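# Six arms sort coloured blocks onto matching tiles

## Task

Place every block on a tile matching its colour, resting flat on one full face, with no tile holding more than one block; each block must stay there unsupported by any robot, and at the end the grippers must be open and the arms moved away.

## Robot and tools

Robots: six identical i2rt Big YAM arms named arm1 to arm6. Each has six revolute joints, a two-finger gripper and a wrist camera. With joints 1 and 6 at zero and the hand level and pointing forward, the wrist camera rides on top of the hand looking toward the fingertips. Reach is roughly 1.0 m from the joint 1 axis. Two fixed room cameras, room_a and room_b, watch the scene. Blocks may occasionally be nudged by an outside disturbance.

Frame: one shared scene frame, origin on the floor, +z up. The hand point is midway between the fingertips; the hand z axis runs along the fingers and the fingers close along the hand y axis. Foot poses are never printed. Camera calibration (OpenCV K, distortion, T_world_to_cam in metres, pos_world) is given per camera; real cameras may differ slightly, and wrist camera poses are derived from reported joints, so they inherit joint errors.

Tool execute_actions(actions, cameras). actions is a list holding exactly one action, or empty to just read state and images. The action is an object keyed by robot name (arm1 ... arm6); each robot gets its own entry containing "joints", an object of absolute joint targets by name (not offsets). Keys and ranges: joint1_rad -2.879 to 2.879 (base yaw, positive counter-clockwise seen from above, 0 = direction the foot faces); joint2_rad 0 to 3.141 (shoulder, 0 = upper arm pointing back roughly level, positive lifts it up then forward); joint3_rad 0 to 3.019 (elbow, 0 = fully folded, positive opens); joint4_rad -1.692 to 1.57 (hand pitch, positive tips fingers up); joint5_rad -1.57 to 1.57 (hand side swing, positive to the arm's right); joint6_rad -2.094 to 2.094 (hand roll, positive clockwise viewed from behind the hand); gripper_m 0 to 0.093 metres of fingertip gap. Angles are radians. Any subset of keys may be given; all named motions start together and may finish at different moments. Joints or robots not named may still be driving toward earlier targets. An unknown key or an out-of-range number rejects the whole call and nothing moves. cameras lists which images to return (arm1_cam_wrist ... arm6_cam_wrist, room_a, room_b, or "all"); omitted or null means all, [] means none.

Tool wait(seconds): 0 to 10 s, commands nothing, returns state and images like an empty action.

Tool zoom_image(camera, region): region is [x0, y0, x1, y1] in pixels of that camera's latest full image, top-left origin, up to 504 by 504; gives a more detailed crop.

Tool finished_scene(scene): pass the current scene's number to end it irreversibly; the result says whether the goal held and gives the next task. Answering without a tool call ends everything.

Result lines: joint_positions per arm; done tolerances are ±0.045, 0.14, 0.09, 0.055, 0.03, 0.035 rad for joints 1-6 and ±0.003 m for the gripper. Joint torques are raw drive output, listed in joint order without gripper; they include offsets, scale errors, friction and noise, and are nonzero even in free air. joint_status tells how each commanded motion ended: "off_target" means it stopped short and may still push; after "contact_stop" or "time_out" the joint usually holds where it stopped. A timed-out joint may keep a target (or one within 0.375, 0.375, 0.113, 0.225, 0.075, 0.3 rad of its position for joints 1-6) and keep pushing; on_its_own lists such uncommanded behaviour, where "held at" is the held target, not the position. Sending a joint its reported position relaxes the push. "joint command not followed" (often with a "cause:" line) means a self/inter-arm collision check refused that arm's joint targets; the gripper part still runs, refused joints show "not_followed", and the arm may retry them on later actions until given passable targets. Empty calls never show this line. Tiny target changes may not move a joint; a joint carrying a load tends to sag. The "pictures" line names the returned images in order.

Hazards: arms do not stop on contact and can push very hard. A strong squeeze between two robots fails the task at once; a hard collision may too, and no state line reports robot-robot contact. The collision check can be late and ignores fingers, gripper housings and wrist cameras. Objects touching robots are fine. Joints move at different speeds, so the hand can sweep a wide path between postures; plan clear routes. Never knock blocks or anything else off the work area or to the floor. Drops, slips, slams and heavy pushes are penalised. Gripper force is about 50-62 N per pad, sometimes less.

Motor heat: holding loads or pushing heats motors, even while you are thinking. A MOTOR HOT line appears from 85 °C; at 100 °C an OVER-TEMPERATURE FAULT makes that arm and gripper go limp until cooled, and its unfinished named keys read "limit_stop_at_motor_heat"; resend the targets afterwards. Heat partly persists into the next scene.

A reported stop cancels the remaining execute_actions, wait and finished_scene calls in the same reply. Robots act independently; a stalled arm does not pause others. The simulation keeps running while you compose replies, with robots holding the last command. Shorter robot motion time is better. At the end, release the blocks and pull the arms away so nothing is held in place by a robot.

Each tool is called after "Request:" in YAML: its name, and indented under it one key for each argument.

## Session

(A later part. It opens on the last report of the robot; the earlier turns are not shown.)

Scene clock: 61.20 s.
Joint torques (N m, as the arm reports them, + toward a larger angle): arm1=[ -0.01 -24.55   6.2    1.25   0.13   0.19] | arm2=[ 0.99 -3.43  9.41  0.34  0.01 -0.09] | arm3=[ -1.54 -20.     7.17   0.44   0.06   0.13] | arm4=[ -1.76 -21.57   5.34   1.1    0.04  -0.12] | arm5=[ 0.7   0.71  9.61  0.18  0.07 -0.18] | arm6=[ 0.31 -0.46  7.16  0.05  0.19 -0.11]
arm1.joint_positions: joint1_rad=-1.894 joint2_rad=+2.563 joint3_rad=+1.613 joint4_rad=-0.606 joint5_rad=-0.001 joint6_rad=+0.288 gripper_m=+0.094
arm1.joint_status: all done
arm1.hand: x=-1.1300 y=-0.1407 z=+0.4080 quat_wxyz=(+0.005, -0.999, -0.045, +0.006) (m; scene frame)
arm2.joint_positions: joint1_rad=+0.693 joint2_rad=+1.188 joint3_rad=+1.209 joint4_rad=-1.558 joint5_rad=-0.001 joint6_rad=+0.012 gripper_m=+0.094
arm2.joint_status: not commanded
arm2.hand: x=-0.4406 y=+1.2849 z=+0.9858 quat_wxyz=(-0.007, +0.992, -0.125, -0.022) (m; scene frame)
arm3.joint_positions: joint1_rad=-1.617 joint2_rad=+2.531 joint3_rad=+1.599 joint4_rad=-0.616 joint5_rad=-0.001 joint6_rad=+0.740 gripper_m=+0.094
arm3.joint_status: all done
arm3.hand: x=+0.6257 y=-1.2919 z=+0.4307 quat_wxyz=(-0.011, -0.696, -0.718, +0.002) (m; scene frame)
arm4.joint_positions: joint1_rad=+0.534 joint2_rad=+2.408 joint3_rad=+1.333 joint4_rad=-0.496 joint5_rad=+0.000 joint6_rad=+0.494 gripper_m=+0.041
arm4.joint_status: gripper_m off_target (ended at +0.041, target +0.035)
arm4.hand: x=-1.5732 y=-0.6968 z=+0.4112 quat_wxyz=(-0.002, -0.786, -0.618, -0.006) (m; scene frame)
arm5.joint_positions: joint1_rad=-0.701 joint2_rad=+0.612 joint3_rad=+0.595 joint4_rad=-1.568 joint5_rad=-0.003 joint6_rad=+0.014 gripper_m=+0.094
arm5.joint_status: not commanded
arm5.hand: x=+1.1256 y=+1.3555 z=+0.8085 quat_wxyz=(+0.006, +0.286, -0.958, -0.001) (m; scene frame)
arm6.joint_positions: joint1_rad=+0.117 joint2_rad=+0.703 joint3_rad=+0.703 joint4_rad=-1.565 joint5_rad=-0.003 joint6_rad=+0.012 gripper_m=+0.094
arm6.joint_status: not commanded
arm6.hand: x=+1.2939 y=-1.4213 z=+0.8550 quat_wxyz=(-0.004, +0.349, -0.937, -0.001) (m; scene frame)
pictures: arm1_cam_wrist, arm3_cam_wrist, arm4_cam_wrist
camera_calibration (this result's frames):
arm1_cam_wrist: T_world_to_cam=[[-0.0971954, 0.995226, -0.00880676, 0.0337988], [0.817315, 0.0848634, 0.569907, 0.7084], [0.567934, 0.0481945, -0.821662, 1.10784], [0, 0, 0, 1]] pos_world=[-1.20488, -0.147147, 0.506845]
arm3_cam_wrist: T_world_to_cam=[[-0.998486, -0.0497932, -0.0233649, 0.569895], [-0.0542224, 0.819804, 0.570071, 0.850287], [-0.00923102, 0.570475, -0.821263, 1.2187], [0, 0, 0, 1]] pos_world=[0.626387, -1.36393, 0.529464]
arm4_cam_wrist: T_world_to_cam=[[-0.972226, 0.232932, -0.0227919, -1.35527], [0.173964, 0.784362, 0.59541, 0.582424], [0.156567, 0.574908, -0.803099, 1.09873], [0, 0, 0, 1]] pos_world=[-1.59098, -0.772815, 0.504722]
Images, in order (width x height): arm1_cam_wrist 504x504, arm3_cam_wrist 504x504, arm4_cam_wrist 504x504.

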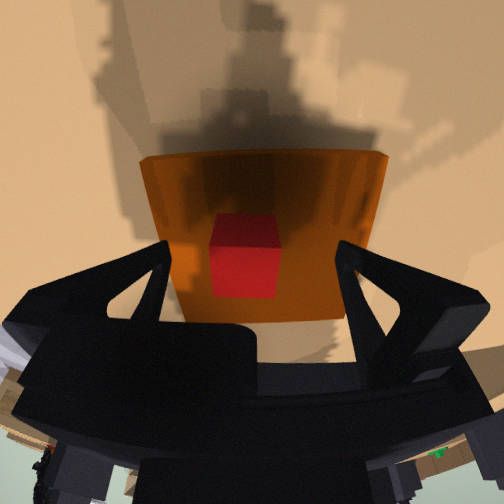

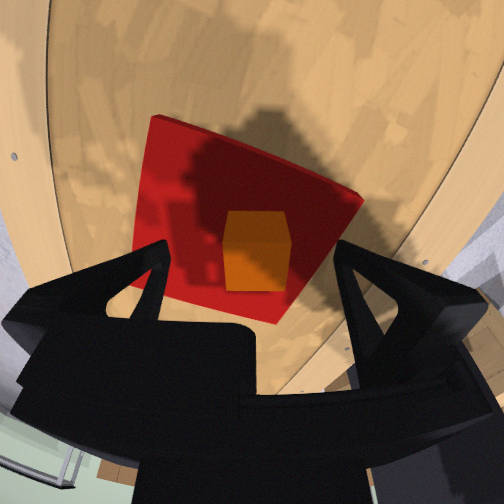

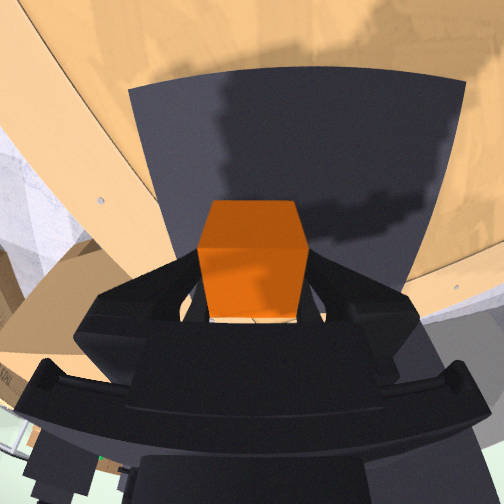

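Request:
execute_actions:
  actions:
    - {"arm1":{"joints":{"joint2_rad":2.6}},"arm3":{"joints":{"joint2_rad":2.568}},"arm4":{"joints":{"joint2_rad":1.9,"joint4_rad":-1.0,"gripper_m":0.03}}}
  cameras: []

Request:
execute_actions:
  actions:
    - {"arm1":{"joints":{"gripper_m":0.02}},"arm3":{"joints":{"gripper_m":0.02}},"arm4":{"joints":{"joint1_rad":1.0}}}
  cameras: ["arm1_cam_wrist","arm3_cam_wrist","arm4_cam_wrist"]

Scene clock: 65.03 s.
Joint torques (N m, as the arm reports them, + toward a larger angle): arm1=[ -0.03 -23.31   6.04   1.26   0.13   0.19] | arm2=[ 1.07 -3.53  9.39  0.35  0.01 -0.1 ] | arm3=[ -1.55 -19.98   6.9    0.38   0.06   0.13] | arm4=[ -1.97 -18.82   8.48   0.47   0.02  -0.11] | arm5=[ 0.81  0.71  9.62  0.18  0.06 -0.19] | arm6=[ 0.13 -0.21  7.15 -0.01  0.21 -0.08]
arm1.joint_positions: joint1_rad=-1.894 joint2_rad=+2.568 joint3_rad=+1.613 joint4_rad=-0.606 joint5_rad=-0.001 joint6_rad=+0.288 gripper_m=+0.094
arm1.joint_status: all done
arm1.hand: x=-1.1284 y=-0.1400 z=+0.4056 quat_wxyz=(+0.005, -0.999, -0.045, +0.004) (m; scene frame)
arm2.joint_positions: joint1_rad=+0.693 joint2_rad=+1.188 joint3_rad=+1.209 joint4_rad=-1.558 joint5_rad=-0.001 joint6_rad=+0.012 gripper_m=+0.094
arm2.joint_status: not commanded
arm2.hand: x=-0.4406 y=+1.2849 z=+0.9858 quat_wxyz=(-0.007, +0.992, -0.125, -0.022) (m; scene frame)
arm3.joint_positions: joint1_rad=-1.617 joint2_rad=+2.554 joint3_rad=+1.599 joint4_rad=-0.615 joint5_rad=-0.001 joint6_rad=+0.740 gripper_m=+0.094
arm3.joint_status: all done
arm3.hand: x=+0.6195 y=-1.2856 z=+0.4174 quat_wxyz=(-0.001, -0.696, -0.718, +0.001) (m; scene frame)
arm4.joint_positions: joint1_rad=+0.534 joint2_rad=+1.908 joint3_rad=+1.332 joint4_rad=-0.991 joint5_rad=+0.000 joint6_rad=+0.494 gripper_m=+0.041
arm4.joint_status: gripper_m off_target (ended at +0.041, target +0.030); the others done
arm4.hand: x=-1.5757 y=-0.7000 z=+0.6713 quat_wxyz=(-0.004, -0.786, -0.618, -0.005) (m; scene frame)
arm5.joint_positions: joint1_rad=-0.701 joint2_rad=+0.612 joint3_rad=+0.595 joint4_rad=-1.568 joint5_rad=-0.003 joint6_rad=+0.014 gripper_m=+0.094
arm5.joint_status: not commanded
arm5.hand: x=+1.1256 y=+1.3555 z=+0.8085 quat_wxyz=(+0.006, +0.286, -0.958, -0.001) (m; scene frame)
arm6.joint_positions: joint1_rad=+0.117 joint2_rad=+0.703 joint3_rad=+0.703 joint4_rad=-1.565 joint5_rad=-0.003 joint6_rad=+0.012 gripper_m=+0.094
arm6.joint_status: not commanded
arm6.hand: x=+1.2939 y=-1.4213 z=+0.8550 quat_wxyz=(-0.004, +0.349, -0.937, -0.001) (m; scene frame)
pictures: none
No camera images: the call's "cameras" was empty. Leave "cameras" out to get every camera's image.

Scene clock: 66.43 s.
Joint torques (N m, as the arm reports them, + toward a larger angle): arm1=[ -0.04 -23.2    6.06   1.28   0.14   0.18] | arm2=[ 1.01 -3.53  9.44  0.37  0.01 -0.1 ] | arm3=[ -1.55 -19.95   6.88   0.35   0.06   0.12] | arm4=[ -1.62 -18.7    8.53   0.53   0.07  -0.12] | arm5=[ 0.68  0.76  9.56  0.17  0.07 -0.18] | arm6=[ 0.09  0.12  7.21  0.06  0.18 -0.11]
arm1.joint_positions: joint1_rad=-1.894 joint2_rad=+2.568 joint3_rad=+1.613 joint4_rad=-0.606 joint5_rad=+0.000 joint6_rad=+0.289 gripper_m=+0.031
arm1.joint_status: gripper_m off_target (ended at +0.031, target +0.020)
arm1.hand: x=-1.1284 y=-0.1399 z=+0.4056 quat_wxyz=(+0.005, -0.999, -0.045, +0.004) (m; scene frame)
arm2.joint_positions: joint1_rad=+0.693 joint2_rad=+1.188 joint3_rad=+1.209 joint4_rad=-1.558 joint5_rad=-0.001 joint6_rad=+0.012 gripper_m=+0.094
arm2.joint_status: not commanded
arm2.hand: x=-0.4406 y=+1.2849 z=+0.9858 quat_wxyz=(-0.007, +0.992, -0.125, -0.022) (m; scene frame)
arm3.joint_positions: joint1_rad=-1.617 joint2_rad=+2.554 joint3_rad=+1.599 joint4_rad=-0.614 joint5_rad=-0.001 joint6_rad=+0.740 gripper_m=+0.031
arm3.joint_status: gripper_m off_target (ended at +0.031, target +0.020)
arm3.hand: x=+0.6196 y=-1.2856 z=+0.4174 quat_wxyz=(-0.001, -0.697, -0.717, +0.001) (m; scene frame)
arm4.joint_positions: joint1_rad=+0.998 joint2_rad=+1.908 joint3_rad=+1.332 joint4_rad=-0.991 joint5_rad=-0.001 joint6_rad=+0.495 gripper_m=+0.041
arm4.joint_status: all done
arm4.hand: x=-1.3592 y=-0.5852 z=+0.6743 quat_wxyz=(-0.005, -0.623, -0.782, -0.006) (m; scene frame)
arm5.joint_positions: joint1_rad=-0.701 joint2_rad=+0.612 joint3_rad=+0.595 joint4_rad=-1.568 joint5_rad=-0.003 joint6_rad=+0.014 gripper_m=+0.094
arm5.joint_status: not commanded
arm5.hand: x=+1.1256 y=+1.3555 z=+0.8085 quat_wxyz=(+0.006, +0.286, -0.958, -0.001) (m; scene frame)
arm6.joint_positions: joint1_rad=+0.117 joint2_rad=+0.703 joint3_rad=+0.703 joint4_rad=-1.565 joint5_rad=-0.003 joint6_rad=+0.012 gripper_m=+0.094
arm6.joint_status: not commanded
arm6.hand: x=+1.2939 y=-1.4213 z=+0.8550 quat_wxyz=(-0.004, +0.349, -0.937, -0.001) (m; scene frame)
pictures: arm1_cam_wrist, arm3_cam_wrist, arm4_cam_wrist
camera_calibration (this result's frames):
arm1_cam_wrist: T_world_to_cam=[[-0.0967288, 0.995284, -0.00728057, 0.0331212], [0.815206, 0.08342, 0.573132, 0.704542], [0.571037, 0.0495032, -0.819431, 1.10771], [0, 0, 0, 1]] pos_world=[-1.20368, -0.146573, 0.504134]
arm3_cam_wrist: T_world_to_cam=[[-0.998751, -0.0490846, -0.00928277, 0.558997], [-0.0452779, 0.810977, 0.583323, 0.829965], [-0.0211041, 0.583015, -0.812187, 1.22391], [0, 0, 0, 1]] pos_world=[0.621708, -1.3592, 0.515097]
arm4_cam_wrist: T_world_to_cam=[[-0.973729, -0.226034, -0.0275595, -1.43464], [-0.198596, 0.783784, 0.588424, -0.20102], [-0.111403, 0.578439, -0.808083, 0.853566], [0, 0, 0, 1]] pos_world=[-1.34179, -0.660458, 0.768499]
Images, in order (width x height): arm1_cam_wrist 504x504, arm3_cam_wrist 504x504, arm4_cam_wrist 504x504.

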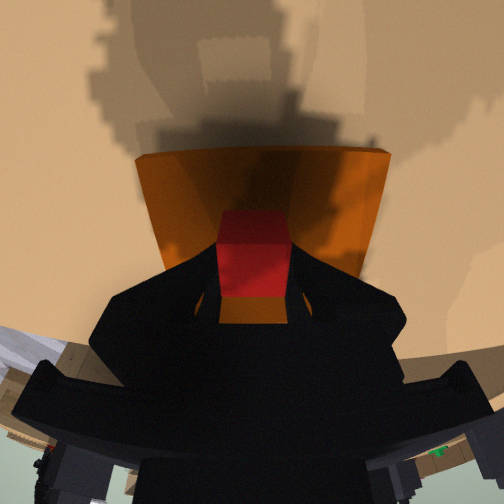

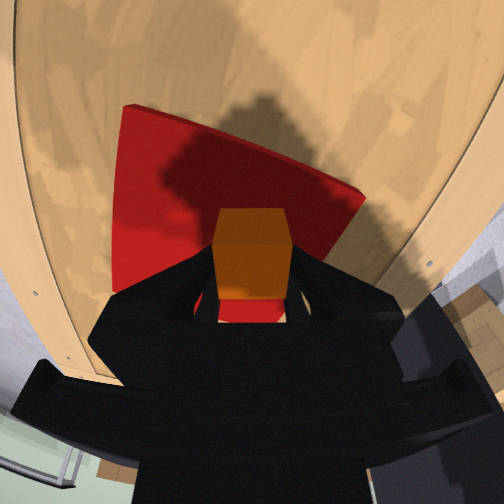

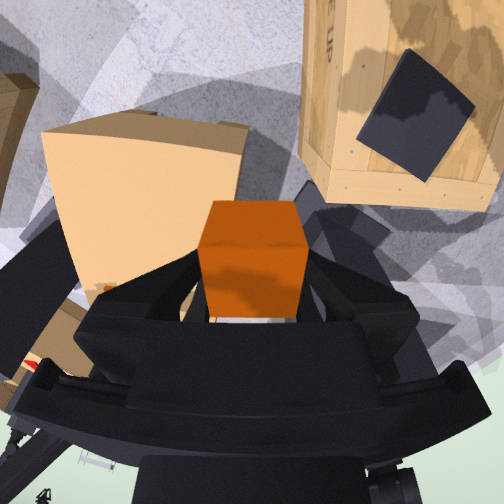

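Request:
execute_actions:
  actions:
    - {"arm1":{"joints":{"joint2_rad":1.55,"joint3_rad":1.15,"joint4_rad":-1.17}},"arm3":{"joints":{"joint2_rad":1.55,"joint3_rad":1.15,"joint4_rad":-1.17}}}
  cameras: []

Request:
execute_actions:
  actions:
    - {"arm1":{"joints":{"joint1_rad":2.158,"joint6_rad":0}},"arm3":{"joints":{"joint1_rad":0.8,"joint6_rad":0}},"arm4":{"joints":{"joint1_rad":1.3,"joint6_rad":0}}}
  cameras: []

Request:
execute_actions:
  actions:
    - {"arm1":{"joints":{"joint2_rad":2.3,"joint3_rad":1.62,"joint4_rad":-0.88}},"arm3":{"joints":{"joint1_rad":1.47,"joint2_rad":2.1,"joint3_rad":1.52,"joint4_rad":-0.97}},"arm4":{"joints":{"joint1_rad":1.94,"joint2_rad":2.2,"joint3_rad":1.48,"joint4_rad":-0.83}}}
  cameras: ["arm1_cam_wrist","arm3_cam_wrist","arm4_cam_wrist"]

Scene clock: 71.33 s.
Joint torques (N m, as the arm reports them, + toward a larger angle): arm1=[  0.14 -15.09   7.22   0.11   0.13   0.18] | arm2=[ 1.05 -3.48  9.42  0.33  0.01 -0.1 ] | arm3=[ -1.57 -11.72   9.17  -0.79   0.05   0.12] | arm4=[ -1.44 -18.65   8.52   0.49   0.08  -0.14] | arm5=[ 0.78  0.66  9.63  0.2   0.07 -0.19] | arm6=[ 0.63 -0.13  7.21  0.06  0.21 -0.09]
arm1.joint_positions: joint1_rad=-1.894 joint2_rad=+1.543 joint3_rad=+1.159 joint4_rad=-1.154 joint5_rad=+0.000 joint6_rad=+0.289 gripper_m=+0.031
arm1.joint_status: all done
arm1.hand: x=-0.9815 y=-0.0873 z=+0.8073 quat_wxyz=(+0.002, -0.999, -0.045, +0.014) (m; scene frame)
arm2.joint_positions: joint1_rad=+0.693 joint2_rad=+1.188 joint3_rad=+1.209 joint4_rad=-1.558 joint5_rad=-0.001 joint6_rad=+0.012 gripper_m=+0.094
arm2.joint_status: not commanded
arm2.hand: x=-0.4406 y=+1.2849 z=+0.9858 quat_wxyz=(-0.007, +0.992, -0.125, -0.022) (m; scene frame)
arm3.joint_positions: joint1_rad=-1.617 joint2_rad=+1.540 joint3_rad=+1.147 joint4_rad=-1.156 joint5_rad=-0.001 joint6_rad=+0.741 gripper_m=+0.031
arm3.joint_status: all done
arm3.hand: x=+0.5097 y=-1.1702 z=+0.8103 quat_wxyz=(-0.011, -0.697, -0.717, +0.002) (m; scene frame)
arm4.joint_positions: joint1_rad=+0.998 joint2_rad=+1.908 joint3_rad=+1.332 joint4_rad=-0.991 joint5_rad=-0.001 joint6_rad=+0.495 gripper_m=+0.041
arm4.joint_status: not commanded
arm4.hand: x=-1.3592 y=-0.5852 z=+0.6743 quat_wxyz=(-0.005, -0.623, -0.782, -0.006) (m; scene frame)
arm5.joint_positions: joint1_rad=-0.701 joint2_rad=+0.612 joint3_rad=+0.595 joint4_rad=-1.568 joint5_rad=-0.003 joint6_rad=+0.014 gripper_m=+0.094
arm5.joint_status: not commanded
arm5.hand: x=+1.1256 y=+1.3555 z=+0.8085 quat_wxyz=(+0.006, +0.286, -0.958, -0.001) (m; scene frame)
arm6.joint_positions: joint1_rad=+0.117 joint2_rad=+0.703 joint3_rad=+0.703 joint4_rad=-1.565 joint5_rad=-0.003 joint6_rad=+0.012 gripper_m=+0.094
arm6.joint_status: not commanded
arm6.hand: x=+1.2939 y=-1.4213 z=+0.8550 quat_wxyz=(-0.004, +0.349, -0.937, -0.001) (m; scene frame)
pictures: none
No camera images: the call's "cameras" was empty. Leave "cameras" out to get every camera's image.

Scene clock: 74.40 s.
Joint torques (N m, as the arm reports them, + toward a larger angle): arm1=[  1.23 -14.6    7.21   0.13   0.1   -0.09] | arm2=[ 0.97 -3.53  9.39  0.36  0.   -0.09] | arm3=[ -1.03 -12.53   9.16  -0.79  -0.05  -0.09] | arm4=[ -1.38 -18.66   8.56   0.51   0.03  -0.26] | arm5=[ 0.82  0.73  9.59  0.18  0.07 -0.18] | arm6=[ 0.4  -0.33  7.26  0.11  0.17 -0.1 ]
arm1.joint_positions: joint1_rad=+2.159 joint2_rad=+1.543 joint3_rad=+1.159 joint4_rad=-1.154 joint5_rad=-0.001 joint6_rad=+0.010 gripper_m=+0.031
arm1.joint_status: all done
arm1.hand: x=-0.4484 y=+0.4991 z=+0.8166 quat_wxyz=(-0.018, +0.597, -0.802, -0.016) (m; scene frame)
arm2.joint_positions: joint1_rad=+0.693 joint2_rad=+1.188 joint3_rad=+1.209 joint4_rad=-1.558 joint5_rad=-0.001 joint6_rad=+0.012 gripper_m=+0.094
arm2.joint_status: not commanded
arm2.hand: x=-0.4406 y=+1.2849 z=+0.9858 quat_wxyz=(-0.007, +0.992, -0.125, -0.022) (m; scene frame)
arm3.joint_positions: joint1_rad=+0.803 joint2_rad=+1.547 joint3_rad=+1.147 joint4_rad=-1.156 joint5_rad=+0.000 joint6_rad=+0.009 gripper_m=+0.031
arm3.joint_status: all done
arm3.hand: x=+0.1855 y=-0.4209 z=+0.8062 quat_wxyz=(-0.003, +0.721, -0.693, -0.006) (m; scene frame)
arm4.joint_positions: joint1_rad=+1.298 joint2_rad=+1.908 joint3_rad=+1.332 joint4_rad=-0.991 joint5_rad=-0.001 joint6_rad=+0.007 gripper_m=+0.041
arm4.joint_status: all done
arm4.hand: x=-1.2567 y=-0.4637 z=+0.6760 quat_wxyz=(-0.007, -0.275, -0.961, -0.004) (m; scene frame)
arm5.joint_positions: joint1_rad=-0.701 joint2_rad=+0.612 joint3_rad=+0.595 joint4_rad=-1.568 joint5_rad=-0.003 joint6_rad=+0.014 gripper_m=+0.094
arm5.joint_status: not commanded
arm5.hand: x=+1.1256 y=+1.3555 z=+0.8085 quat_wxyz=(+0.006, +0.286, -0.958, -0.001) (m; scene frame)
arm6.joint_positions: joint1_rad=+0.117 joint2_rad=+0.703 joint3_rad=+0.703 joint4_rad=-1.565 joint5_rad=-0.003 joint6_rad=+0.012 gripper_m=+0.094
arm6.joint_status: not commanded
arm6.hand: x=+1.2939 y=-1.4213 z=+0.8550 quat_wxyz=(-0.004, +0.349, -0.937, -0.001) (m; scene frame)
pictures: none
No camera images: the call's "cameras" was empty. Leave "cameras" out to get every camera's image.

Scene clock: 76.03 s.
Joint torques (N m, as the arm reports them, + toward a larger angle): arm1=[  1.03 -27.22   8.89   0.88   0.11  -0.07] | arm2=[ 0.87 -3.61  9.45  0.3   0.01 -0.09] | arm3=[ -0.47 -20.8    9.84  -0.27   0.    -0.07] | arm4=[ -1.06 -22.28   7.49   0.87   0.06  -0.22] | arm5=[ 0.94  0.65  9.62  0.18  0.07 -0.18] | arm6=[ 0.21 -0.46  7.16  0.07  0.2  -0.09]
arm1.joint_positions: joint1_rad=+2.159 joint2_rad=+2.317 joint3_rad=+1.583 joint4_rad=-0.887 joint5_rad=-0.001 joint6_rad=+0.010 gripper_m=+0.031
arm1.joint_status: all done
arm1.hand: x=-0.4040 y=+0.6555 z=+0.5580 quat_wxyz=(+0.015, +0.597, -0.802, +0.009) (m; scene frame)
arm2.joint_positions: joint1_rad=+0.693 joint2_rad=+1.188 joint3_rad=+1.209 joint4_rad=-1.558 joint5_rad=-0.001 joint6_rad=+0.012 gripper_m=+0.094
arm2.joint_status: not commanded
arm2.hand: x=-0.4406 y=+1.2849 z=+0.9858 quat_wxyz=(-0.007, +0.992, -0.125, -0.022) (m; scene frame)
arm3.joint_positions: joint1_rad=+1.469 joint2_rad=+2.124 joint3_rad=+1.496 joint4_rad=-0.971 joint5_rad=-0.001 joint6_rad=+0.008 gripper_m=+0.031
arm3.joint_status: all done
arm3.hand: x=-0.1744 y=-0.4184 z=+0.6376 quat_wxyz=(+0.008, +0.908, -0.419, +0.012) (m; scene frame)
arm4.joint_positions: joint1_rad=+1.932 joint2_rad=+2.220 joint3_rad=+1.469 joint4_rad=-0.832 joint5_rad=-0.002 joint6_rad=+0.004 gripper_m=+0.041
arm4.joint_status: all done
arm4.hand: x=-1.1296 y=-0.1360 z=+0.5520 quat_wxyz=(+0.000, +0.040, -0.999, -0.003) (m; scene frame)
arm5.joint_positions: joint1_rad=-0.701 joint2_rad=+0.612 joint3_rad=+0.595 joint4_rad=-1.568 joint5_rad=-0.003 joint6_rad=+0.014 gripper_m=+0.094
arm5.joint_status: not commanded
arm5.hand: x=+1.1256 y=+1.3555 z=+0.8085 quat_wxyz=(+0.006, +0.286, -0.958, -0.001) (m; scene frame)
arm6.joint_positions: joint1_rad=+0.117 joint2_rad=+0.703 joint3_rad=+0.703 joint4_rad=-1.565 joint5_rad=-0.003 joint6_rad=+0.012 gripper_m=+0.094
arm6.joint_status: not commanded
arm6.hand: x=+1.2939 y=-1.4213 z=+0.8550 quat_wxyz=(-0.004, +0.349, -0.937, -0.001) (m; scene frame)
pictures: arm1_cam_wrist, arm3_cam_wrist, arm4_cam_wrist
camera_calibration (this result's frames):
arm1_cam_wrist: T_world_to_cam=[[0.959514, -0.280791, -0.0221033, 0.584025], [-0.210161, -0.765984, 0.607537, 0.0835975], [-0.187522, -0.578295, -0.793984, 0.870383], [0, 0, 0, 1]] pos_world=[-0.379596, 0.731362, 0.653191]
arm3_cam_wrist: T_world_to_cam=[[0.747678, 0.663889, -0.0151202, 0.41723], [0.533725, -0.587226, 0.608526, -0.537825], [0.395115, -0.463051, -0.79339, 0.503361], [0, 0, 0, 1]] pos_world=[-0.223789, -0.359737, 0.732951]
arm4_cam_wrist: T_world_to_cam=[[0.0820126, -0.996481, -0.0173035, -0.0307772], [-0.804248, -0.0764254, 0.589359, -1.2371], [-0.588607, -0.0344185, -0.807686, -0.102164], [0, 0, 0, 1]] pos_world=[-1.05255, -0.128731, 0.646049]
Images, in order (width x height): arm1_cam_wrist 504x504, arm3_cam_wrist 504x504, arm4_cam_wrist 504x504.

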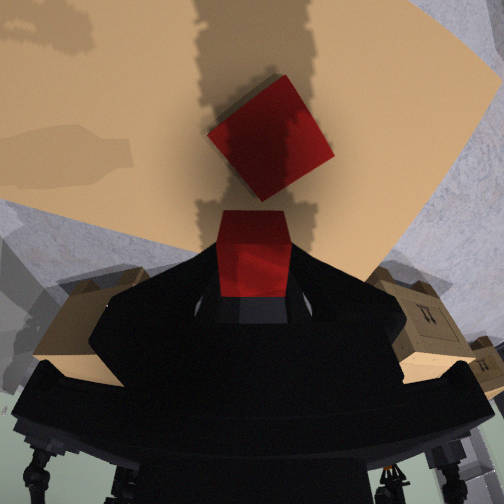

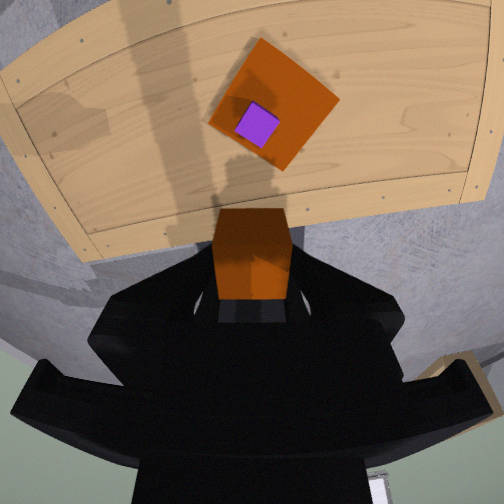

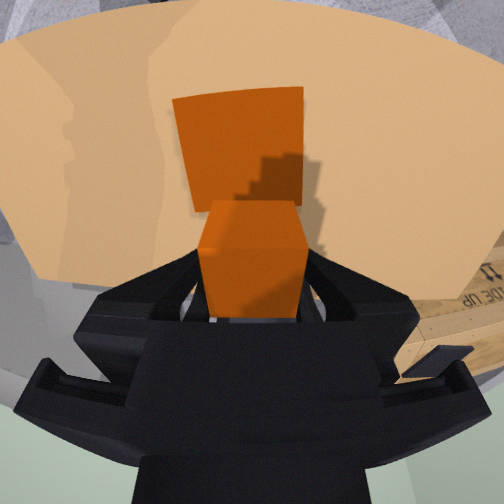

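Request:
execute_actions:
  actions:
    - {"arm1":{"joints":{"joint1_rad":2.115,"joint2_rad":2.57,"joint3_rad":1.765,"joint4_rad":-0.705,"joint6_rad":-0.5}},"arm3":{"joints":{"joint1_rad":0.6}},"arm4":{"joints":{"joint1_rad":1.955,"joint2_rad":2.468,"joint3_rad":1.61,"joint4_rad":-0.67}}}
  cameras: ["arm1_cam_wrist","arm4_cam_wrist"]

Scene clock: 81.13 s.
Joint torques (N m, as the arm reports them, + toward a larger angle): arm1=[  1.19 -28.76   6.75   1.17   0.06  -0.09] | arm2=[ 1.07 -3.55  9.46  0.34  0.01 -0.1 ] | arm3=[ -0.28 -21.08   9.94  -0.27  -0.13  -0.06] | arm4=[ -1.32 -23.82   7.25   0.96   0.08  -0.22] | arm5=[ 0.83  0.68  9.65  0.21  0.07 -0.18] | arm6=[ 0.39 -0.41  7.17 -0.03  0.19 -0.09]
arm1.joint_positions: joint1_rad=+2.119 joint2_rad=+2.581 joint3_rad=+1.752 joint4_rad=-0.716 joint5_rad=-0.001 joint6_rad=-0.488 gripper_m=+0.031
arm1.joint_status: all done
arm1.hand: x=-0.3673 y=+0.6905 z=+0.4441 quat_wxyz=(-0.018, +0.763, -0.646, -0.009) (m; scene frame)
arm2.joint_positions: joint1_rad=+0.693 joint2_rad=+1.188 joint3_rad=+1.209 joint4_rad=-1.558 joint5_rad=-0.001 joint6_rad=+0.012 gripper_m=+0.094
arm2.joint_status: not commanded
arm2.hand: x=-0.4406 y=+1.2849 z=+0.9858 quat_wxyz=(-0.007, +0.992, -0.125, -0.022) (m; scene frame)
arm3.joint_positions: joint1_rad=+0.595 joint2_rad=+2.124 joint3_rad=+1.496 joint4_rad=-0.971 joint5_rad=+0.001 joint6_rad=+0.007 gripper_m=+0.031
arm3.joint_status: all done
arm3.hand: x=+0.2988 y=-0.2840 z=+0.6361 quat_wxyz=(+0.012, +0.646, -0.763, +0.010) (m; scene frame)
arm4.joint_positions: joint1_rad=+1.950 joint2_rad=+2.489 joint3_rad=+1.591 joint4_rad=-0.675 joint5_rad=-0.002 joint6_rad=+0.004 gripper_m=+0.041
arm4.joint_status: all done
arm4.hand: x=-1.1091 y=-0.1233 z=+0.4293 quat_wxyz=(-0.005, +0.049, -0.999, -0.003) (m; scene frame)
arm5.joint_positions: joint1_rad=-0.701 joint2_rad=+0.612 joint3_rad=+0.595 joint4_rad=-1.568 joint5_rad=-0.003 joint6_rad=+0.014 gripper_m=+0.094
arm5.joint_status: not commanded
arm5.hand: x=+1.1256 y=+1.3555 z=+0.8085 quat_wxyz=(+0.006, +0.286, -0.958, -0.001) (m; scene frame)
arm6.joint_positions: joint1_rad=+0.117 joint2_rad=+0.703 joint3_rad=+0.703 joint4_rad=-1.565 joint5_rad=-0.003 joint6_rad=+0.012 gripper_m=+0.094
arm6.joint_status: not commanded
arm6.hand: x=+1.2939 y=-1.4213 z=+0.8550 quat_wxyz=(-0.004, +0.349, -0.937, -0.001) (m; scene frame)
pictures: arm1_cam_wrist, arm4_cam_wrist
camera_calibration (this result's frames):
arm1_cam_wrist: T_world_to_cam=[[0.984738, 0.174014, -0.00335022, 0.243099], [0.147318, -0.823111, 0.548439, 0.384392], [0.0926783, -0.540562, -0.836184, 0.902702], [0, 0, 0, 1]] pos_world=[-0.379677, 0.762061, 0.544824]
arm4_cam_wrist: T_world_to_cam=[[0.0996169, -0.994879, -0.017106, -0.00233042], [-0.80816, -0.0909261, 0.581901, -1.15031], [-0.580477, -0.0441428, -0.813079, -0.178648], [0, 0, 0, 1]] pos_world=[-1.0331, -0.114797, 0.524069]
Images, in order (width x height): arm1_cam_wrist 504x504, arm4_cam_wrist 504x504.

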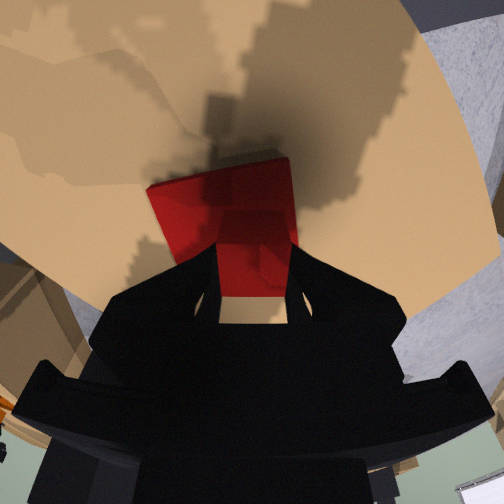

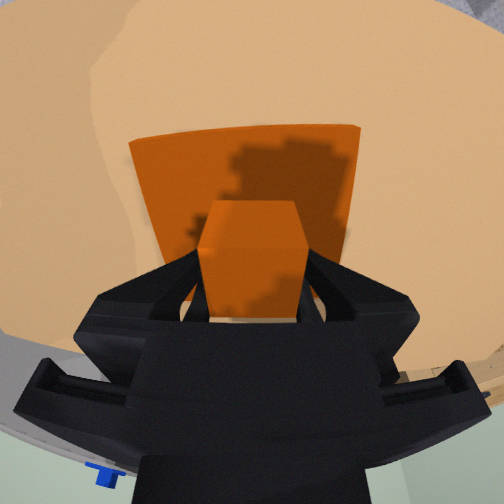

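Request:
execute_actions:
  actions:
    - {"arm1":{"joints":{"joint2_rad":2.635,"joint3_rad":1.69,"joint4_rad":-0.625,"joint6_rad":-0.7}},"arm4":{"joints":{"joint2_rad":2.535,"joint4_rad":-0.635}}}
  cameras: ["arm1_cam_wrist","arm4_cam_wrist"]

Scene clock: 86.03 s.
Joint torques (N m, as the arm reports them, + toward a larger angle): arm1=[  0.83 -25.34   4.97   1.25   0.05  -0.1 ] | arm2=[ 1.11 -3.35  9.45  0.36  0.   -0.1 ] | arm3=[ -0.34 -21.17   9.9   -0.27  -0.12  -0.07] | arm4=[ -1.39 -21.21   6.96   1.13   0.03  -0.22] | arm5=[ 0.78  0.81  9.64  0.22  0.06 -0.18] | arm6=[ 0.2  -0.05  7.24 -0.01  0.18 -0.08]
arm1.joint_positions: joint1_rad=+2.119 joint2_rad=+2.619 joint3_rad=+1.693 joint4_rad=-0.642 joint5_rad=-0.001 joint6_rad=-0.688 gripper_m=+0.031
arm1.joint_status: all done
arm1.hand: x=-0.3764 y=+0.6636 z=+0.4065 quat_wxyz=(-0.008, +0.824, -0.566, -0.004) (m; scene frame)
arm2.joint_positions: joint1_rad=+0.693 joint2_rad=+1.188 joint3_rad=+1.209 joint4_rad=-1.558 joint5_rad=-0.001 joint6_rad=+0.012 gripper_m=+0.094
arm2.joint_status: not commanded
arm2.hand: x=-0.4406 y=+1.2849 z=+0.9858 quat_wxyz=(-0.007, +0.992, -0.125, -0.022) (m; scene frame)
arm3.joint_positions: joint1_rad=+0.595 joint2_rad=+2.124 joint3_rad=+1.496 joint4_rad=-0.971 joint5_rad=+0.001 joint6_rad=+0.007 gripper_m=+0.031
arm3.joint_status: not commanded
arm3.hand: x=+0.2988 y=-0.2840 z=+0.6361 quat_wxyz=(+0.012, +0.646, -0.763, +0.010) (m; scene frame)
arm4.joint_positions: joint1_rad=+1.950 joint2_rad=+2.520 joint3_rad=+1.592 joint4_rad=-0.644 joint5_rad=-0.001 joint6_rad=+0.004 gripper_m=+0.041
arm4.joint_status: all done
arm4.hand: x=-1.1119 y=-0.1235 z=+0.4117 quat_wxyz=(-0.006, +0.049, -0.999, -0.002) (m; scene frame)
arm5.joint_positions: joint1_rad=-0.701 joint2_rad=+0.612 joint3_rad=+0.595 joint4_rad=-1.568 joint5_rad=-0.003 joint6_rad=+0.014 gripper_m=+0.094
arm5.joint_status: not commanded
arm5.hand: x=+1.1256 y=+1.3555 z=+0.8085 quat_wxyz=(+0.006, +0.286, -0.958, -0.001) (m; scene frame)
arm6.joint_positions: joint1_rad=+0.117 joint2_rad=+0.703 joint3_rad=+0.703 joint4_rad=-1.565 joint5_rad=-0.003 joint6_rad=+0.012 gripper_m=+0.094
arm6.joint_status: not commanded
arm6.hand: x=+1.2939 y=-1.4213 z=+0.8550 quat_wxyz=(-0.004, +0.349, -0.937, -0.001) (m; scene frame)
pictures: arm1_cam_wrist, arm4_cam_wrist
camera_calibration (this result's frames):
arm1_cam_wrist: T_world_to_cam=[[0.93058, 0.365924, -0.0109832, 0.11198], [0.307437, -0.76485, 0.566116, 0.398582], [0.198755, -0.530193, -0.824252, 0.88577], [0, 0, 0, 1]] pos_world=[-0.402797, 0.733508, 0.505684]
arm4_cam_wrist: T_world_to_cam=[[0.100397, -0.994819, -0.0159563, -0.00215601], [-0.809485, -0.090997, 0.580046, -1.14311], [-0.578493, -0.0453188, -0.814427, -0.191952], [0, 0, 0, 1]] pos_world=[-1.03616, -0.114863, 0.506691]
Images, in order (width x height): arm1_cam_wrist 504x504, arm4_cam_wrist 504x504.

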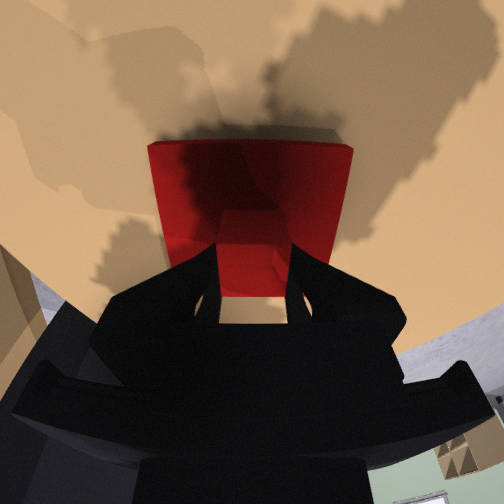

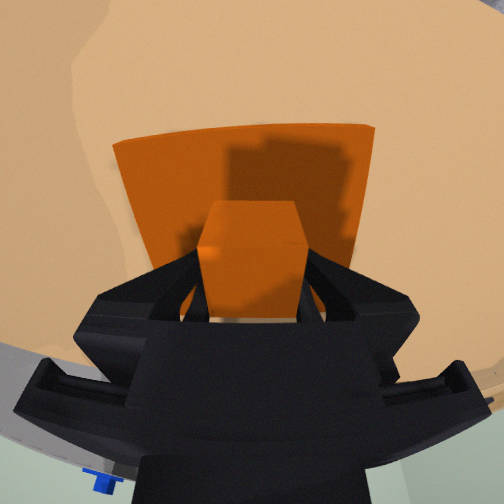

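Request:
execute_actions:
  actions:
    - {"arm1":{"joints":{"joint2_rad":2.695,"joint4_rad":-0.585}},"arm4":{"joints":{"joint2_rad":2.56}}}
  cameras: ["arm1_cam_wrist","arm4_cam_wrist"]

Scene clock: 88.10 s.
Joint torques (N m, as the arm reports them, + toward a larger angle): arm1=[  0.81 -20.11   5.     2.21   0.04  -0.09] | arm2=[ 1.02 -3.66  9.39  0.35  0.01 -0.09] | arm3=[ -0.3  -21.1    9.92  -0.27  -0.12  -0.06] | arm4=[ -1.47 -19.3    6.98   1.12   0.04  -0.22] | arm5=[ 0.68  0.74  9.63  0.21  0.07 -0.18] | arm6=[ 0.14 -0.1   7.04  0.07  0.19 -0.1 ]
arm1.joint_positions: joint1_rad=+2.119 joint2_rad=+2.622 joint3_rad=+1.693 joint4_rad=-0.624 joint5_rad=-0.001 joint6_rad=-0.689 gripper_m=+0.031
arm1.joint_status: all done
arm1.hand: x=-0.3755 y=+0.6665 z=+0.4048 quat_wxyz=(-0.015, +0.824, -0.566, -0.006) (m; scene frame)
arm2.joint_positions: joint1_rad=+0.693 joint2_rad=+1.188 joint3_rad=+1.209 joint4_rad=-1.558 joint5_rad=-0.001 joint6_rad=+0.012 gripper_m=+0.094
arm2.joint_status: not commanded
arm2.hand: x=-0.4406 y=+1.2849 z=+0.9858 quat_wxyz=(-0.007, +0.992, -0.125, -0.022) (m; scene frame)
arm3.joint_positions: joint1_rad=+0.595 joint2_rad=+2.124 joint3_rad=+1.496 joint4_rad=-0.971 joint5_rad=+0.001 joint6_rad=+0.007 gripper_m=+0.031
arm3.joint_status: not commanded
arm3.hand: x=+0.2988 y=-0.2840 z=+0.6361 quat_wxyz=(+0.012, +0.646, -0.763, +0.010) (m; scene frame)
arm4.joint_positions: joint1_rad=+1.950 joint2_rad=+2.520 joint3_rad=+1.592 joint4_rad=-0.644 joint5_rad=-0.001 joint6_rad=+0.004 gripper_m=+0.041
arm4.joint_status: all done
arm4.hand: x=-1.1121 y=-0.1236 z=+0.4115 quat_wxyz=(-0.006, +0.049, -0.999, -0.002) (m; scene frame)
arm5.joint_positions: joint1_rad=-0.701 joint2_rad=+0.612 joint3_rad=+0.595 joint4_rad=-1.568 joint5_rad=-0.003 joint6_rad=+0.014 gripper_m=+0.094
arm5.joint_status: not commanded
arm5.hand: x=+1.1256 y=+1.3555 z=+0.8085 quat_wxyz=(+0.006, +0.286, -0.958, -0.001) (m; scene frame)
arm6.joint_positions: joint1_rad=+0.117 joint2_rad=+0.703 joint3_rad=+0.703 joint4_rad=-1.565 joint5_rad=-0.003 joint6_rad=+0.012 gripper_m=+0.094
arm6.joint_status: not commanded
arm6.hand: x=+1.2939 y=-1.4213 z=+0.8550 quat_wxyz=(-0.004, +0.349, -0.937, -0.001) (m; scene frame)
pictures: arm1_cam_wrist, arm4_cam_wrist
camera_calibration (this result's frames):
arm1_cam_wrist: T_world_to_cam=[[0.930347, 0.366678, -0.00166958, 0.105649], [0.305407, -0.772352, 0.556955, 0.40943], [0.202933, -0.518671, -0.830541, 0.882126], [0, 0, 0, 1]] pos_world=[-0.402346, 0.735018, 0.504785]
arm4_cam_wrist: T_world_to_cam=[[0.100392, -0.99482, -0.0159558, -0.00216502], [-0.809265, -0.0909753, 0.580357, -1.14298], [-0.578802, -0.0453509, -0.814206, -0.192655], [0, 0, 0, 1]] pos_world=[-1.03626, -0.114874, 0.506441]
Images, in order (width x height): arm1_cam_wrist 504x504, arm4_cam_wrist 504x504.

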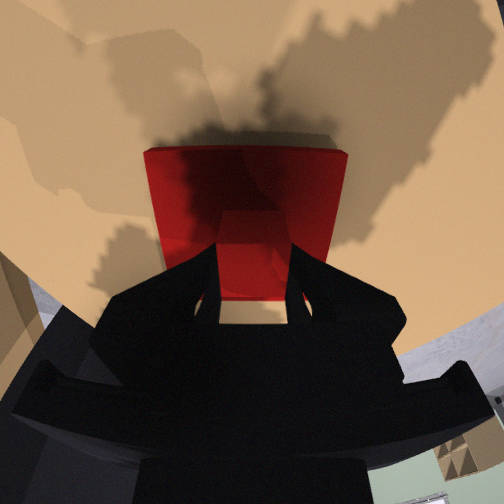

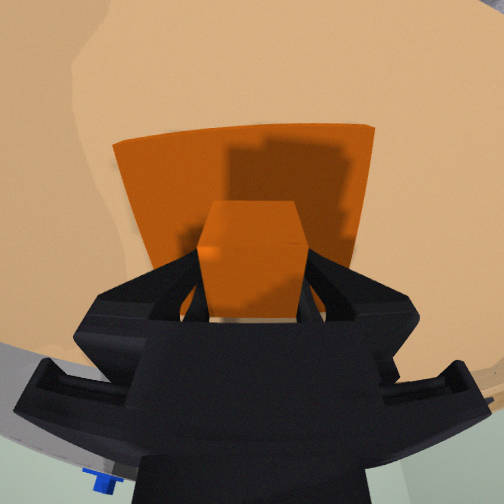

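Request:
execute_actions:
  actions:
    - {"arm1":{"joints":{"joint2_rad":2.635,"joint4_rad":-0.625,"gripper_m":0.093}},"arm3":{"joints":{"joint1_rad":0.3}},"arm4":{"joints":{"joint2_rad":2.525,"gripper_m":0.093}}}
  cameras: []

Request:
execute_actions:
  actions:
    - {"arm1":{"joints":{"joint2_rad":2.3,"joint4_rad":-0.95}},"arm4":{"joints":{"joint2_rad":2.1,"joint4_rad":-1.05}}}
  cameras: ["arm1_cam_wrist","arm4_cam_wrist"]

Request:
execute_actions:
  actions:
    - {"arm1":{"joints":{"joint1_rad":-0.01,"joint2_rad":2.44,"joint3_rad":1.66,"joint4_rad":-0.76,"joint6_rad":0.5}},"arm4":{"joints":{"joint2_rad":0.7,"joint3_rad":0.8,"joint4_rad":-1.4}}}
  cameras: ["arm1_cam_wrist","room_a"]

Scene clock: 94.37 s.
Joint torques (N m, as the arm reports them, + toward a larger angle): arm1=[  0.79 -25.94   5.05   0.64   0.06  -0.09] | arm2=[ 1.   -3.47  9.42  0.37  0.   -0.1 ] | arm3=[ -1.45 -21.15   9.92  -0.28  -0.12  -0.07] | arm4=[ -1.26 -22.     6.95   1.11   0.04  -0.22] | arm5=[ 0.89  0.78  9.6   0.22  0.07 -0.17] | arm6=[ 0.21  0.03  7.29  0.05  0.18 -0.12]
arm1.joint_positions: joint1_rad=+2.119 joint2_rad=+2.624 joint3_rad=+1.693 joint4_rad=-0.623 joint5_rad=-0.001 joint6_rad=-0.689 gripper_m=+0.093
arm1.joint_status: all done
arm1.hand: x=-0.3756 y=+0.6661 z=+0.4037 quat_wxyz=(-0.014, +0.824, -0.566, -0.006) (m; scene frame)
arm2.joint_positions: joint1_rad=+0.693 joint2_rad=+1.188 joint3_rad=+1.209 joint4_rad=-1.558 joint5_rad=-0.001 joint6_rad=+0.012 gripper_m=+0.094
arm2.joint_status: not commanded
arm2.hand: x=-0.4406 y=+1.2849 z=+0.9858 quat_wxyz=(-0.007, +0.992, -0.125, -0.022) (m; scene frame)
arm3.joint_positions: joint1_rad=+0.303 joint2_rad=+2.124 joint3_rad=+1.496 joint4_rad=-0.971 joint5_rad=+0.001 joint6_rad=+0.007 gripper_m=+0.031
arm3.joint_status: all done
arm3.hand: x=+0.4599 y=-0.3350 z=+0.6359 quat_wxyz=(+0.013, +0.528, -0.849, +0.009) (m; scene frame)
arm4.joint_positions: joint1_rad=+1.950 joint2_rad=+2.522 joint3_rad=+1.592 joint4_rad=-0.643 joint5_rad=-0.001 joint6_rad=+0.004 gripper_m=+0.093
arm4.joint_status: all done
arm4.hand: x=-1.1127 y=-0.1236 z=+0.4104 quat_wxyz=(-0.005, +0.049, -0.999, -0.002) (m; scene frame)
arm5.joint_positions: joint1_rad=-0.701 joint2_rad=+0.612 joint3_rad=+0.595 joint4_rad=-1.568 joint5_rad=-0.003 joint6_rad=+0.014 gripper_m=+0.094
arm5.joint_status: not commanded
arm5.hand: x=+1.1256 y=+1.3555 z=+0.8085 quat_wxyz=(+0.006, +0.286, -0.958, -0.001) (m; scene frame)
arm6.joint_positions: joint1_rad=+0.117 joint2_rad=+0.703 joint3_rad=+0.703 joint4_rad=-1.565 joint5_rad=-0.003 joint6_rad=+0.012 gripper_m=+0.094
arm6.joint_status: not commanded
arm6.hand: x=+1.2939 y=-1.4213 z=+0.8550 quat_wxyz=(-0.004, +0.349, -0.937, -0.001) (m; scene frame)
pictures: none
No camera images: the call's "cameras" was empty. Leave "cameras" out to get every camera's image.

Scene clock: 95.90 s.
Joint torques (N m, as the arm reports them, + toward a larger angle): arm1=[  0.74 -24.31   7.66   0.22   0.06  -0.1 ] | arm2=[ 1.   -3.46  9.44  0.36  0.01 -0.1 ] | arm3=[ -1.05 -21.19   9.92  -0.27  -0.12  -0.07] | arm4=[ -1.41 -21.92   8.5    0.58   0.02  -0.21] | arm5=[ 0.63  0.77  9.6   0.21  0.06 -0.18] | arm6=[ 0.4  -0.22  7.26 -0.01  0.18 -0.08]
arm1.joint_positions: joint1_rad=+2.119 joint2_rad=+2.280 joint3_rad=+1.681 joint4_rad=-0.935 joint5_rad=-0.001 joint6_rad=-0.689 gripper_m=+0.093
arm1.joint_status: all done
arm1.hand: x=-0.3670 y=+0.6899 z=+0.6104 quat_wxyz=(-0.024, +0.824, -0.566, -0.009) (m; scene frame)
arm2.joint_positions: joint1_rad=+0.693 joint2_rad=+1.188 joint3_rad=+1.209 joint4_rad=-1.558 joint5_rad=-0.001 joint6_rad=+0.012 gripper_m=+0.094
arm2.joint_status: not commanded
arm2.hand: x=-0.4406 y=+1.2849 z=+0.9858 quat_wxyz=(-0.007, +0.992, -0.125, -0.022) (m; scene frame)
arm3.joint_positions: joint1_rad=+0.303 joint2_rad=+2.124 joint3_rad=+1.496 joint4_rad=-0.971 joint5_rad=+0.001 joint6_rad=+0.007 gripper_m=+0.031
arm3.joint_status: not commanded
arm3.hand: x=+0.4599 y=-0.3350 z=+0.6359 quat_wxyz=(+0.013, +0.528, -0.849, +0.009) (m; scene frame)
arm4.joint_positions: joint1_rad=+1.950 joint2_rad=+2.111 joint3_rad=+1.601 joint4_rad=-1.042 joint5_rad=-0.001 joint6_rad=+0.004 gripper_m=+0.093
arm4.joint_status: all done
arm4.hand: x=-1.1004 y=-0.1230 z=+0.6555 quat_wxyz=(-0.015, +0.049, -0.999, -0.003) (m; scene frame)
arm5.joint_positions: joint1_rad=-0.701 joint2_rad=+0.612 joint3_rad=+0.595 joint4_rad=-1.568 joint5_rad=-0.003 joint6_rad=+0.014 gripper_m=+0.094
arm5.joint_status: not commanded
arm5.hand: x=+1.1256 y=+1.3555 z=+0.8085 quat_wxyz=(+0.006, +0.286, -0.958, -0.001) (m; scene frame)
arm6.joint_positions: joint1_rad=+0.117 joint2_rad=+0.703 joint3_rad=+0.703 joint4_rad=-1.565 joint5_rad=-0.003 joint6_rad=+0.012 gripper_m=+0.094
arm6.joint_status: not commanded
arm6.hand: x=+1.2939 y=-1.4213 z=+0.8550 quat_wxyz=(-0.004, +0.349, -0.937, -0.001) (m; scene frame)
pictures: arm1_cam_wrist, arm4_cam_wrist
camera_calibration (this result's frames):
arm1_cam_wrist: T_world_to_cam=[[0.930199, 0.366874, 0.011564, 0.08126], [0.302063, -0.783012, 0.543737, 0.324594], [0.208538, -0.50229, -0.839176, 1.05931], [0, 0, 0, 1]] pos_world=[-0.394542, 0.756431, 0.711515]
arm4_cam_wrist: T_world_to_cam=[[0.100651, -0.994794, -0.0159767, 0.00140728], [-0.820348, -0.0920654, 0.564405, -1.27694], [-0.562938, -0.0437014, -0.825343, 0.0378013], [0, 0, 0, 1]] pos_world=[-1.0264, -0.114511, 0.751936]
Images, in order (width x height): arm1_cam_wrist 504x504, arm4_cam_wrist 504x504.

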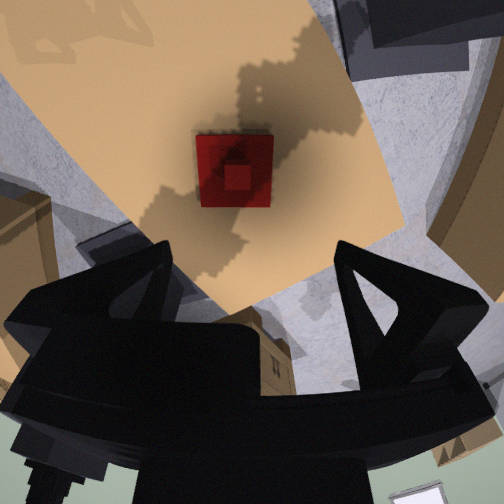

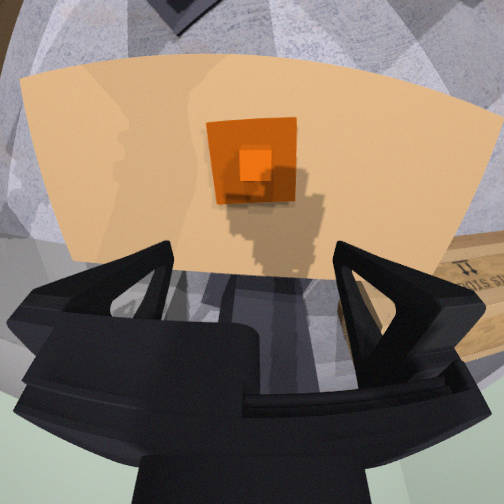

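Scene clock: 98.23 s.
Joint torques (N m, as the arm reports them, + toward a larger angle): arm1=[  1.76 -26.84   5.53   0.83   0.08   0.18] | arm2=[ 1.22 -3.47  9.45  0.36  0.   -0.09] | arm3=[ -1.1  -21.12   9.92  -0.27  -0.12  -0.06] | arm4=[-1.21 -2.19  9.46  1.08  0.02 -0.23] | arm5=[ 0.82  0.69  9.6   0.16  0.07 -0.18] | arm6=[ 0.36 -0.3   7.28  0.04  0.2  -0.08]
arm1.joint_positions: joint1_rad=-0.020 joint2_rad=+2.441 joint3_rad=+1.667 joint4_rad=-0.763 joint5_rad=+0.001 joint6_rad=+0.488 gripper_m=+0.093
arm1.joint_status: all done
arm1.hand: x=-0.1702 y=-0.4151 z=+0.4914 quat_wxyz=(-0.013, -0.636, -0.772, -0.002) (m; scene frame)
arm2.joint_positions: joint1_rad=+0.693 joint2_rad=+1.188 joint3_rad=+1.209 joint4_rad=-1.558 joint5_rad=-0.001 joint6_rad=+0.012 gripper_m=+0.094
arm2.joint_status: not commanded
arm2.hand: x=-0.4406 y=+1.2849 z=+0.9858 quat_wxyz=(-0.007, +0.992, -0.125, -0.022) (m; scene frame)
arm3.joint_positions: joint1_rad=+0.303 joint2_rad=+2.124 joint3_rad=+1.496 joint4_rad=-0.971 joint5_rad=+0.001 joint6_rad=+0.007 gripper_m=+0.031
arm3.joint_status: not commanded
arm3.hand: x=+0.4599 y=-0.3350 z=+0.6359 quat_wxyz=(+0.013, +0.528, -0.849, +0.009) (m; scene frame)
arm4.joint_positions: joint1_rad=+1.950 joint2_rad=+0.694 joint3_rad=+0.798 joint4_rad=-1.395 joint5_rad=-0.001 joint6_rad=+0.004 gripper_m=+0.093
arm4.joint_status: all done
arm4.hand: x=-1.4920 y=-0.1636 z=+0.8911 quat_wxyz=(-0.145, +0.048, -0.988, -0.010) (m; scene frame)
arm5.joint_positions: joint1_rad=-0.701 joint2_rad=+0.612 joint3_rad=+0.595 joint4_rad=-1.568 joint5_rad=-0.003 joint6_rad=+0.014 gripper_m=+0.094
arm5.joint_status: not commanded
arm5.hand: x=+1.1256 y=+1.3555 z=+0.8085 quat_wxyz=(+0.006, +0.286, -0.958, -0.001) (m; scene frame)
arm6.joint_positions: joint1_rad=+0.117 joint2_rad=+0.703 joint3_rad=+0.703 joint4_rad=-1.565 joint5_rad=-0.003 joint6_rad=+0.012 gripper_m=+0.094
arm6.joint_status: not commanded
arm6.hand: x=+1.2939 y=-1.4213 z=+0.8550 quat_wxyz=(-0.004, +0.349, -0.937, -0.001) (m; scene frame)
pictures: arm1_cam_wrist, room_a
camera_calibration (this result's frames):
arm1_cam_wrist: T_world_to_cam=[[-0.979197, -0.199393, -0.0376118, -0.230928], [-0.18544, 0.804137, 0.564779, 0.0301799], [-0.0823681, 0.560005, -0.824384, 0.747533], [0, 0, 0, 1]] pos_world=[-0.158955, -0.488937, 0.590524]
Images, in order (width x height): arm1_cam_wrist 504x504, room_a 672x504.

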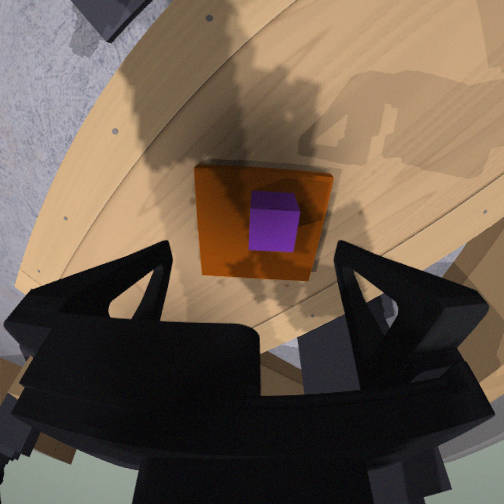

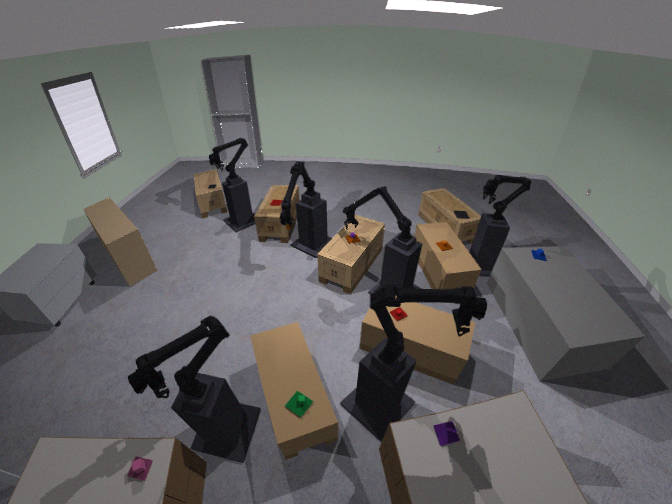

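Request:
execute_actions:
  actions:
    - {"arm1":{"joints":{"joint1_rad":-0.045,"joint2_rad":2.565,"joint3_rad":1.628,"joint4_rad":-0.618,"joint6_rad":0.55}}}
  cameras: ["arm1_cam_wrist"]

Scene clock: 101.90 s.
Joint torques (N m, as the arm reports them, + toward a larger angle): arm1=[  0.47 -25.94   5.11   1.23   0.07   0.19] | arm2=[ 0.87 -3.6   9.38  0.37  0.01 -0.1 ] | arm3=[ -1.06 -21.16   9.92  -0.27  -0.12  -0.06] | arm4=[-1.37 -2.27  9.44  1.07  0.01 -0.23] | arm5=[ 0.82  0.58  9.64  0.17  0.08 -0.18] | arm6=[ 0.32 -0.1   7.23  0.05  0.19 -0.09]
arm1.joint_positions: joint1_rad=-0.033 joint2_rad=+2.560 joint3_rad=+1.625 joint4_rad=-0.633 joint5_rad=+0.001 joint6_rad=+0.538 gripper_m=+0.093
arm1.joint_status: all done
arm1.hand: x=-0.1977 y=-0.3926 z=+0.4101 quat_wxyz=(+0.003, -0.660, -0.751, -0.005) (m; scene frame)
arm2.joint_positions: joint1_rad=+0.693 joint2_rad=+1.188 joint3_rad=+1.209 joint4_rad=-1.558 joint5_rad=-0.001 joint6_rad=+0.012 gripper_m=+0.094
arm2.joint_status: not commanded
arm2.hand: x=-0.4406 y=+1.2849 z=+0.9858 quat_wxyz=(-0.007, +0.992, -0.125, -0.022) (m; scene frame)
arm3.joint_positions: joint1_rad=+0.303 joint2_rad=+2.124 joint3_rad=+1.496 joint4_rad=-0.971 joint5_rad=+0.001 joint6_rad=+0.007 gripper_m=+0.031
arm3.joint_status: not commanded
arm3.hand: x=+0.4599 y=-0.3350 z=+0.6359 quat_wxyz=(+0.013, +0.528, -0.849, +0.009) (m; scene frame)
arm4.joint_positions: joint1_rad=+1.950 joint2_rad=+0.694 joint3_rad=+0.798 joint4_rad=-1.395 joint5_rad=-0.001 joint6_rad=+0.004 gripper_m=+0.093
arm4.joint_status: not commanded
arm4.hand: x=-1.4920 y=-0.1636 z=+0.8911 quat_wxyz=(-0.145, +0.048, -0.988, -0.010) (m; scene frame)
arm5.joint_positions: joint1_rad=-0.701 joint2_rad=+0.612 joint3_rad=+0.595 joint4_rad=-1.568 joint5_rad=-0.003 joint6_rad=+0.014 gripper_m=+0.094
arm5.joint_status: not commanded
arm5.hand: x=+1.1256 y=+1.3555 z=+0.8085 quat_wxyz=(+0.006, +0.286, -0.958, -0.001) (m; scene frame)
arm6.joint_positions: joint1_rad=+0.117 joint2_rad=+0.703 joint3_rad=+0.703 joint4_rad=-1.565 joint5_rad=-0.003 joint6_rad=+0.012 gripper_m=+0.094
arm6.joint_status: not commanded
arm6.hand: x=+1.2939 y=-1.4213 z=+0.8550 quat_wxyz=(-0.004, +0.349, -0.937, -0.001) (m; scene frame)
pictures: arm1_cam_wrist
camera_calibration (this result's frames):
arm1_cam_wrist: T_world_to_cam=[[-0.990385, -0.13657, -0.0220274, -0.240377], [-0.123278, 0.79908, 0.588451, 0.0534619], [-0.0627633, 0.585509, -0.808233, 0.672979], [0, 0, 0, 1]] pos_world=[-0.189237, -0.469583, 0.507169]
Images, in order (width x height): arm1_cam_wrist 504x504.

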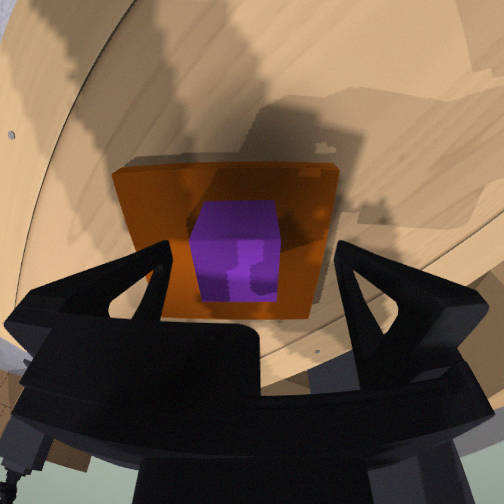

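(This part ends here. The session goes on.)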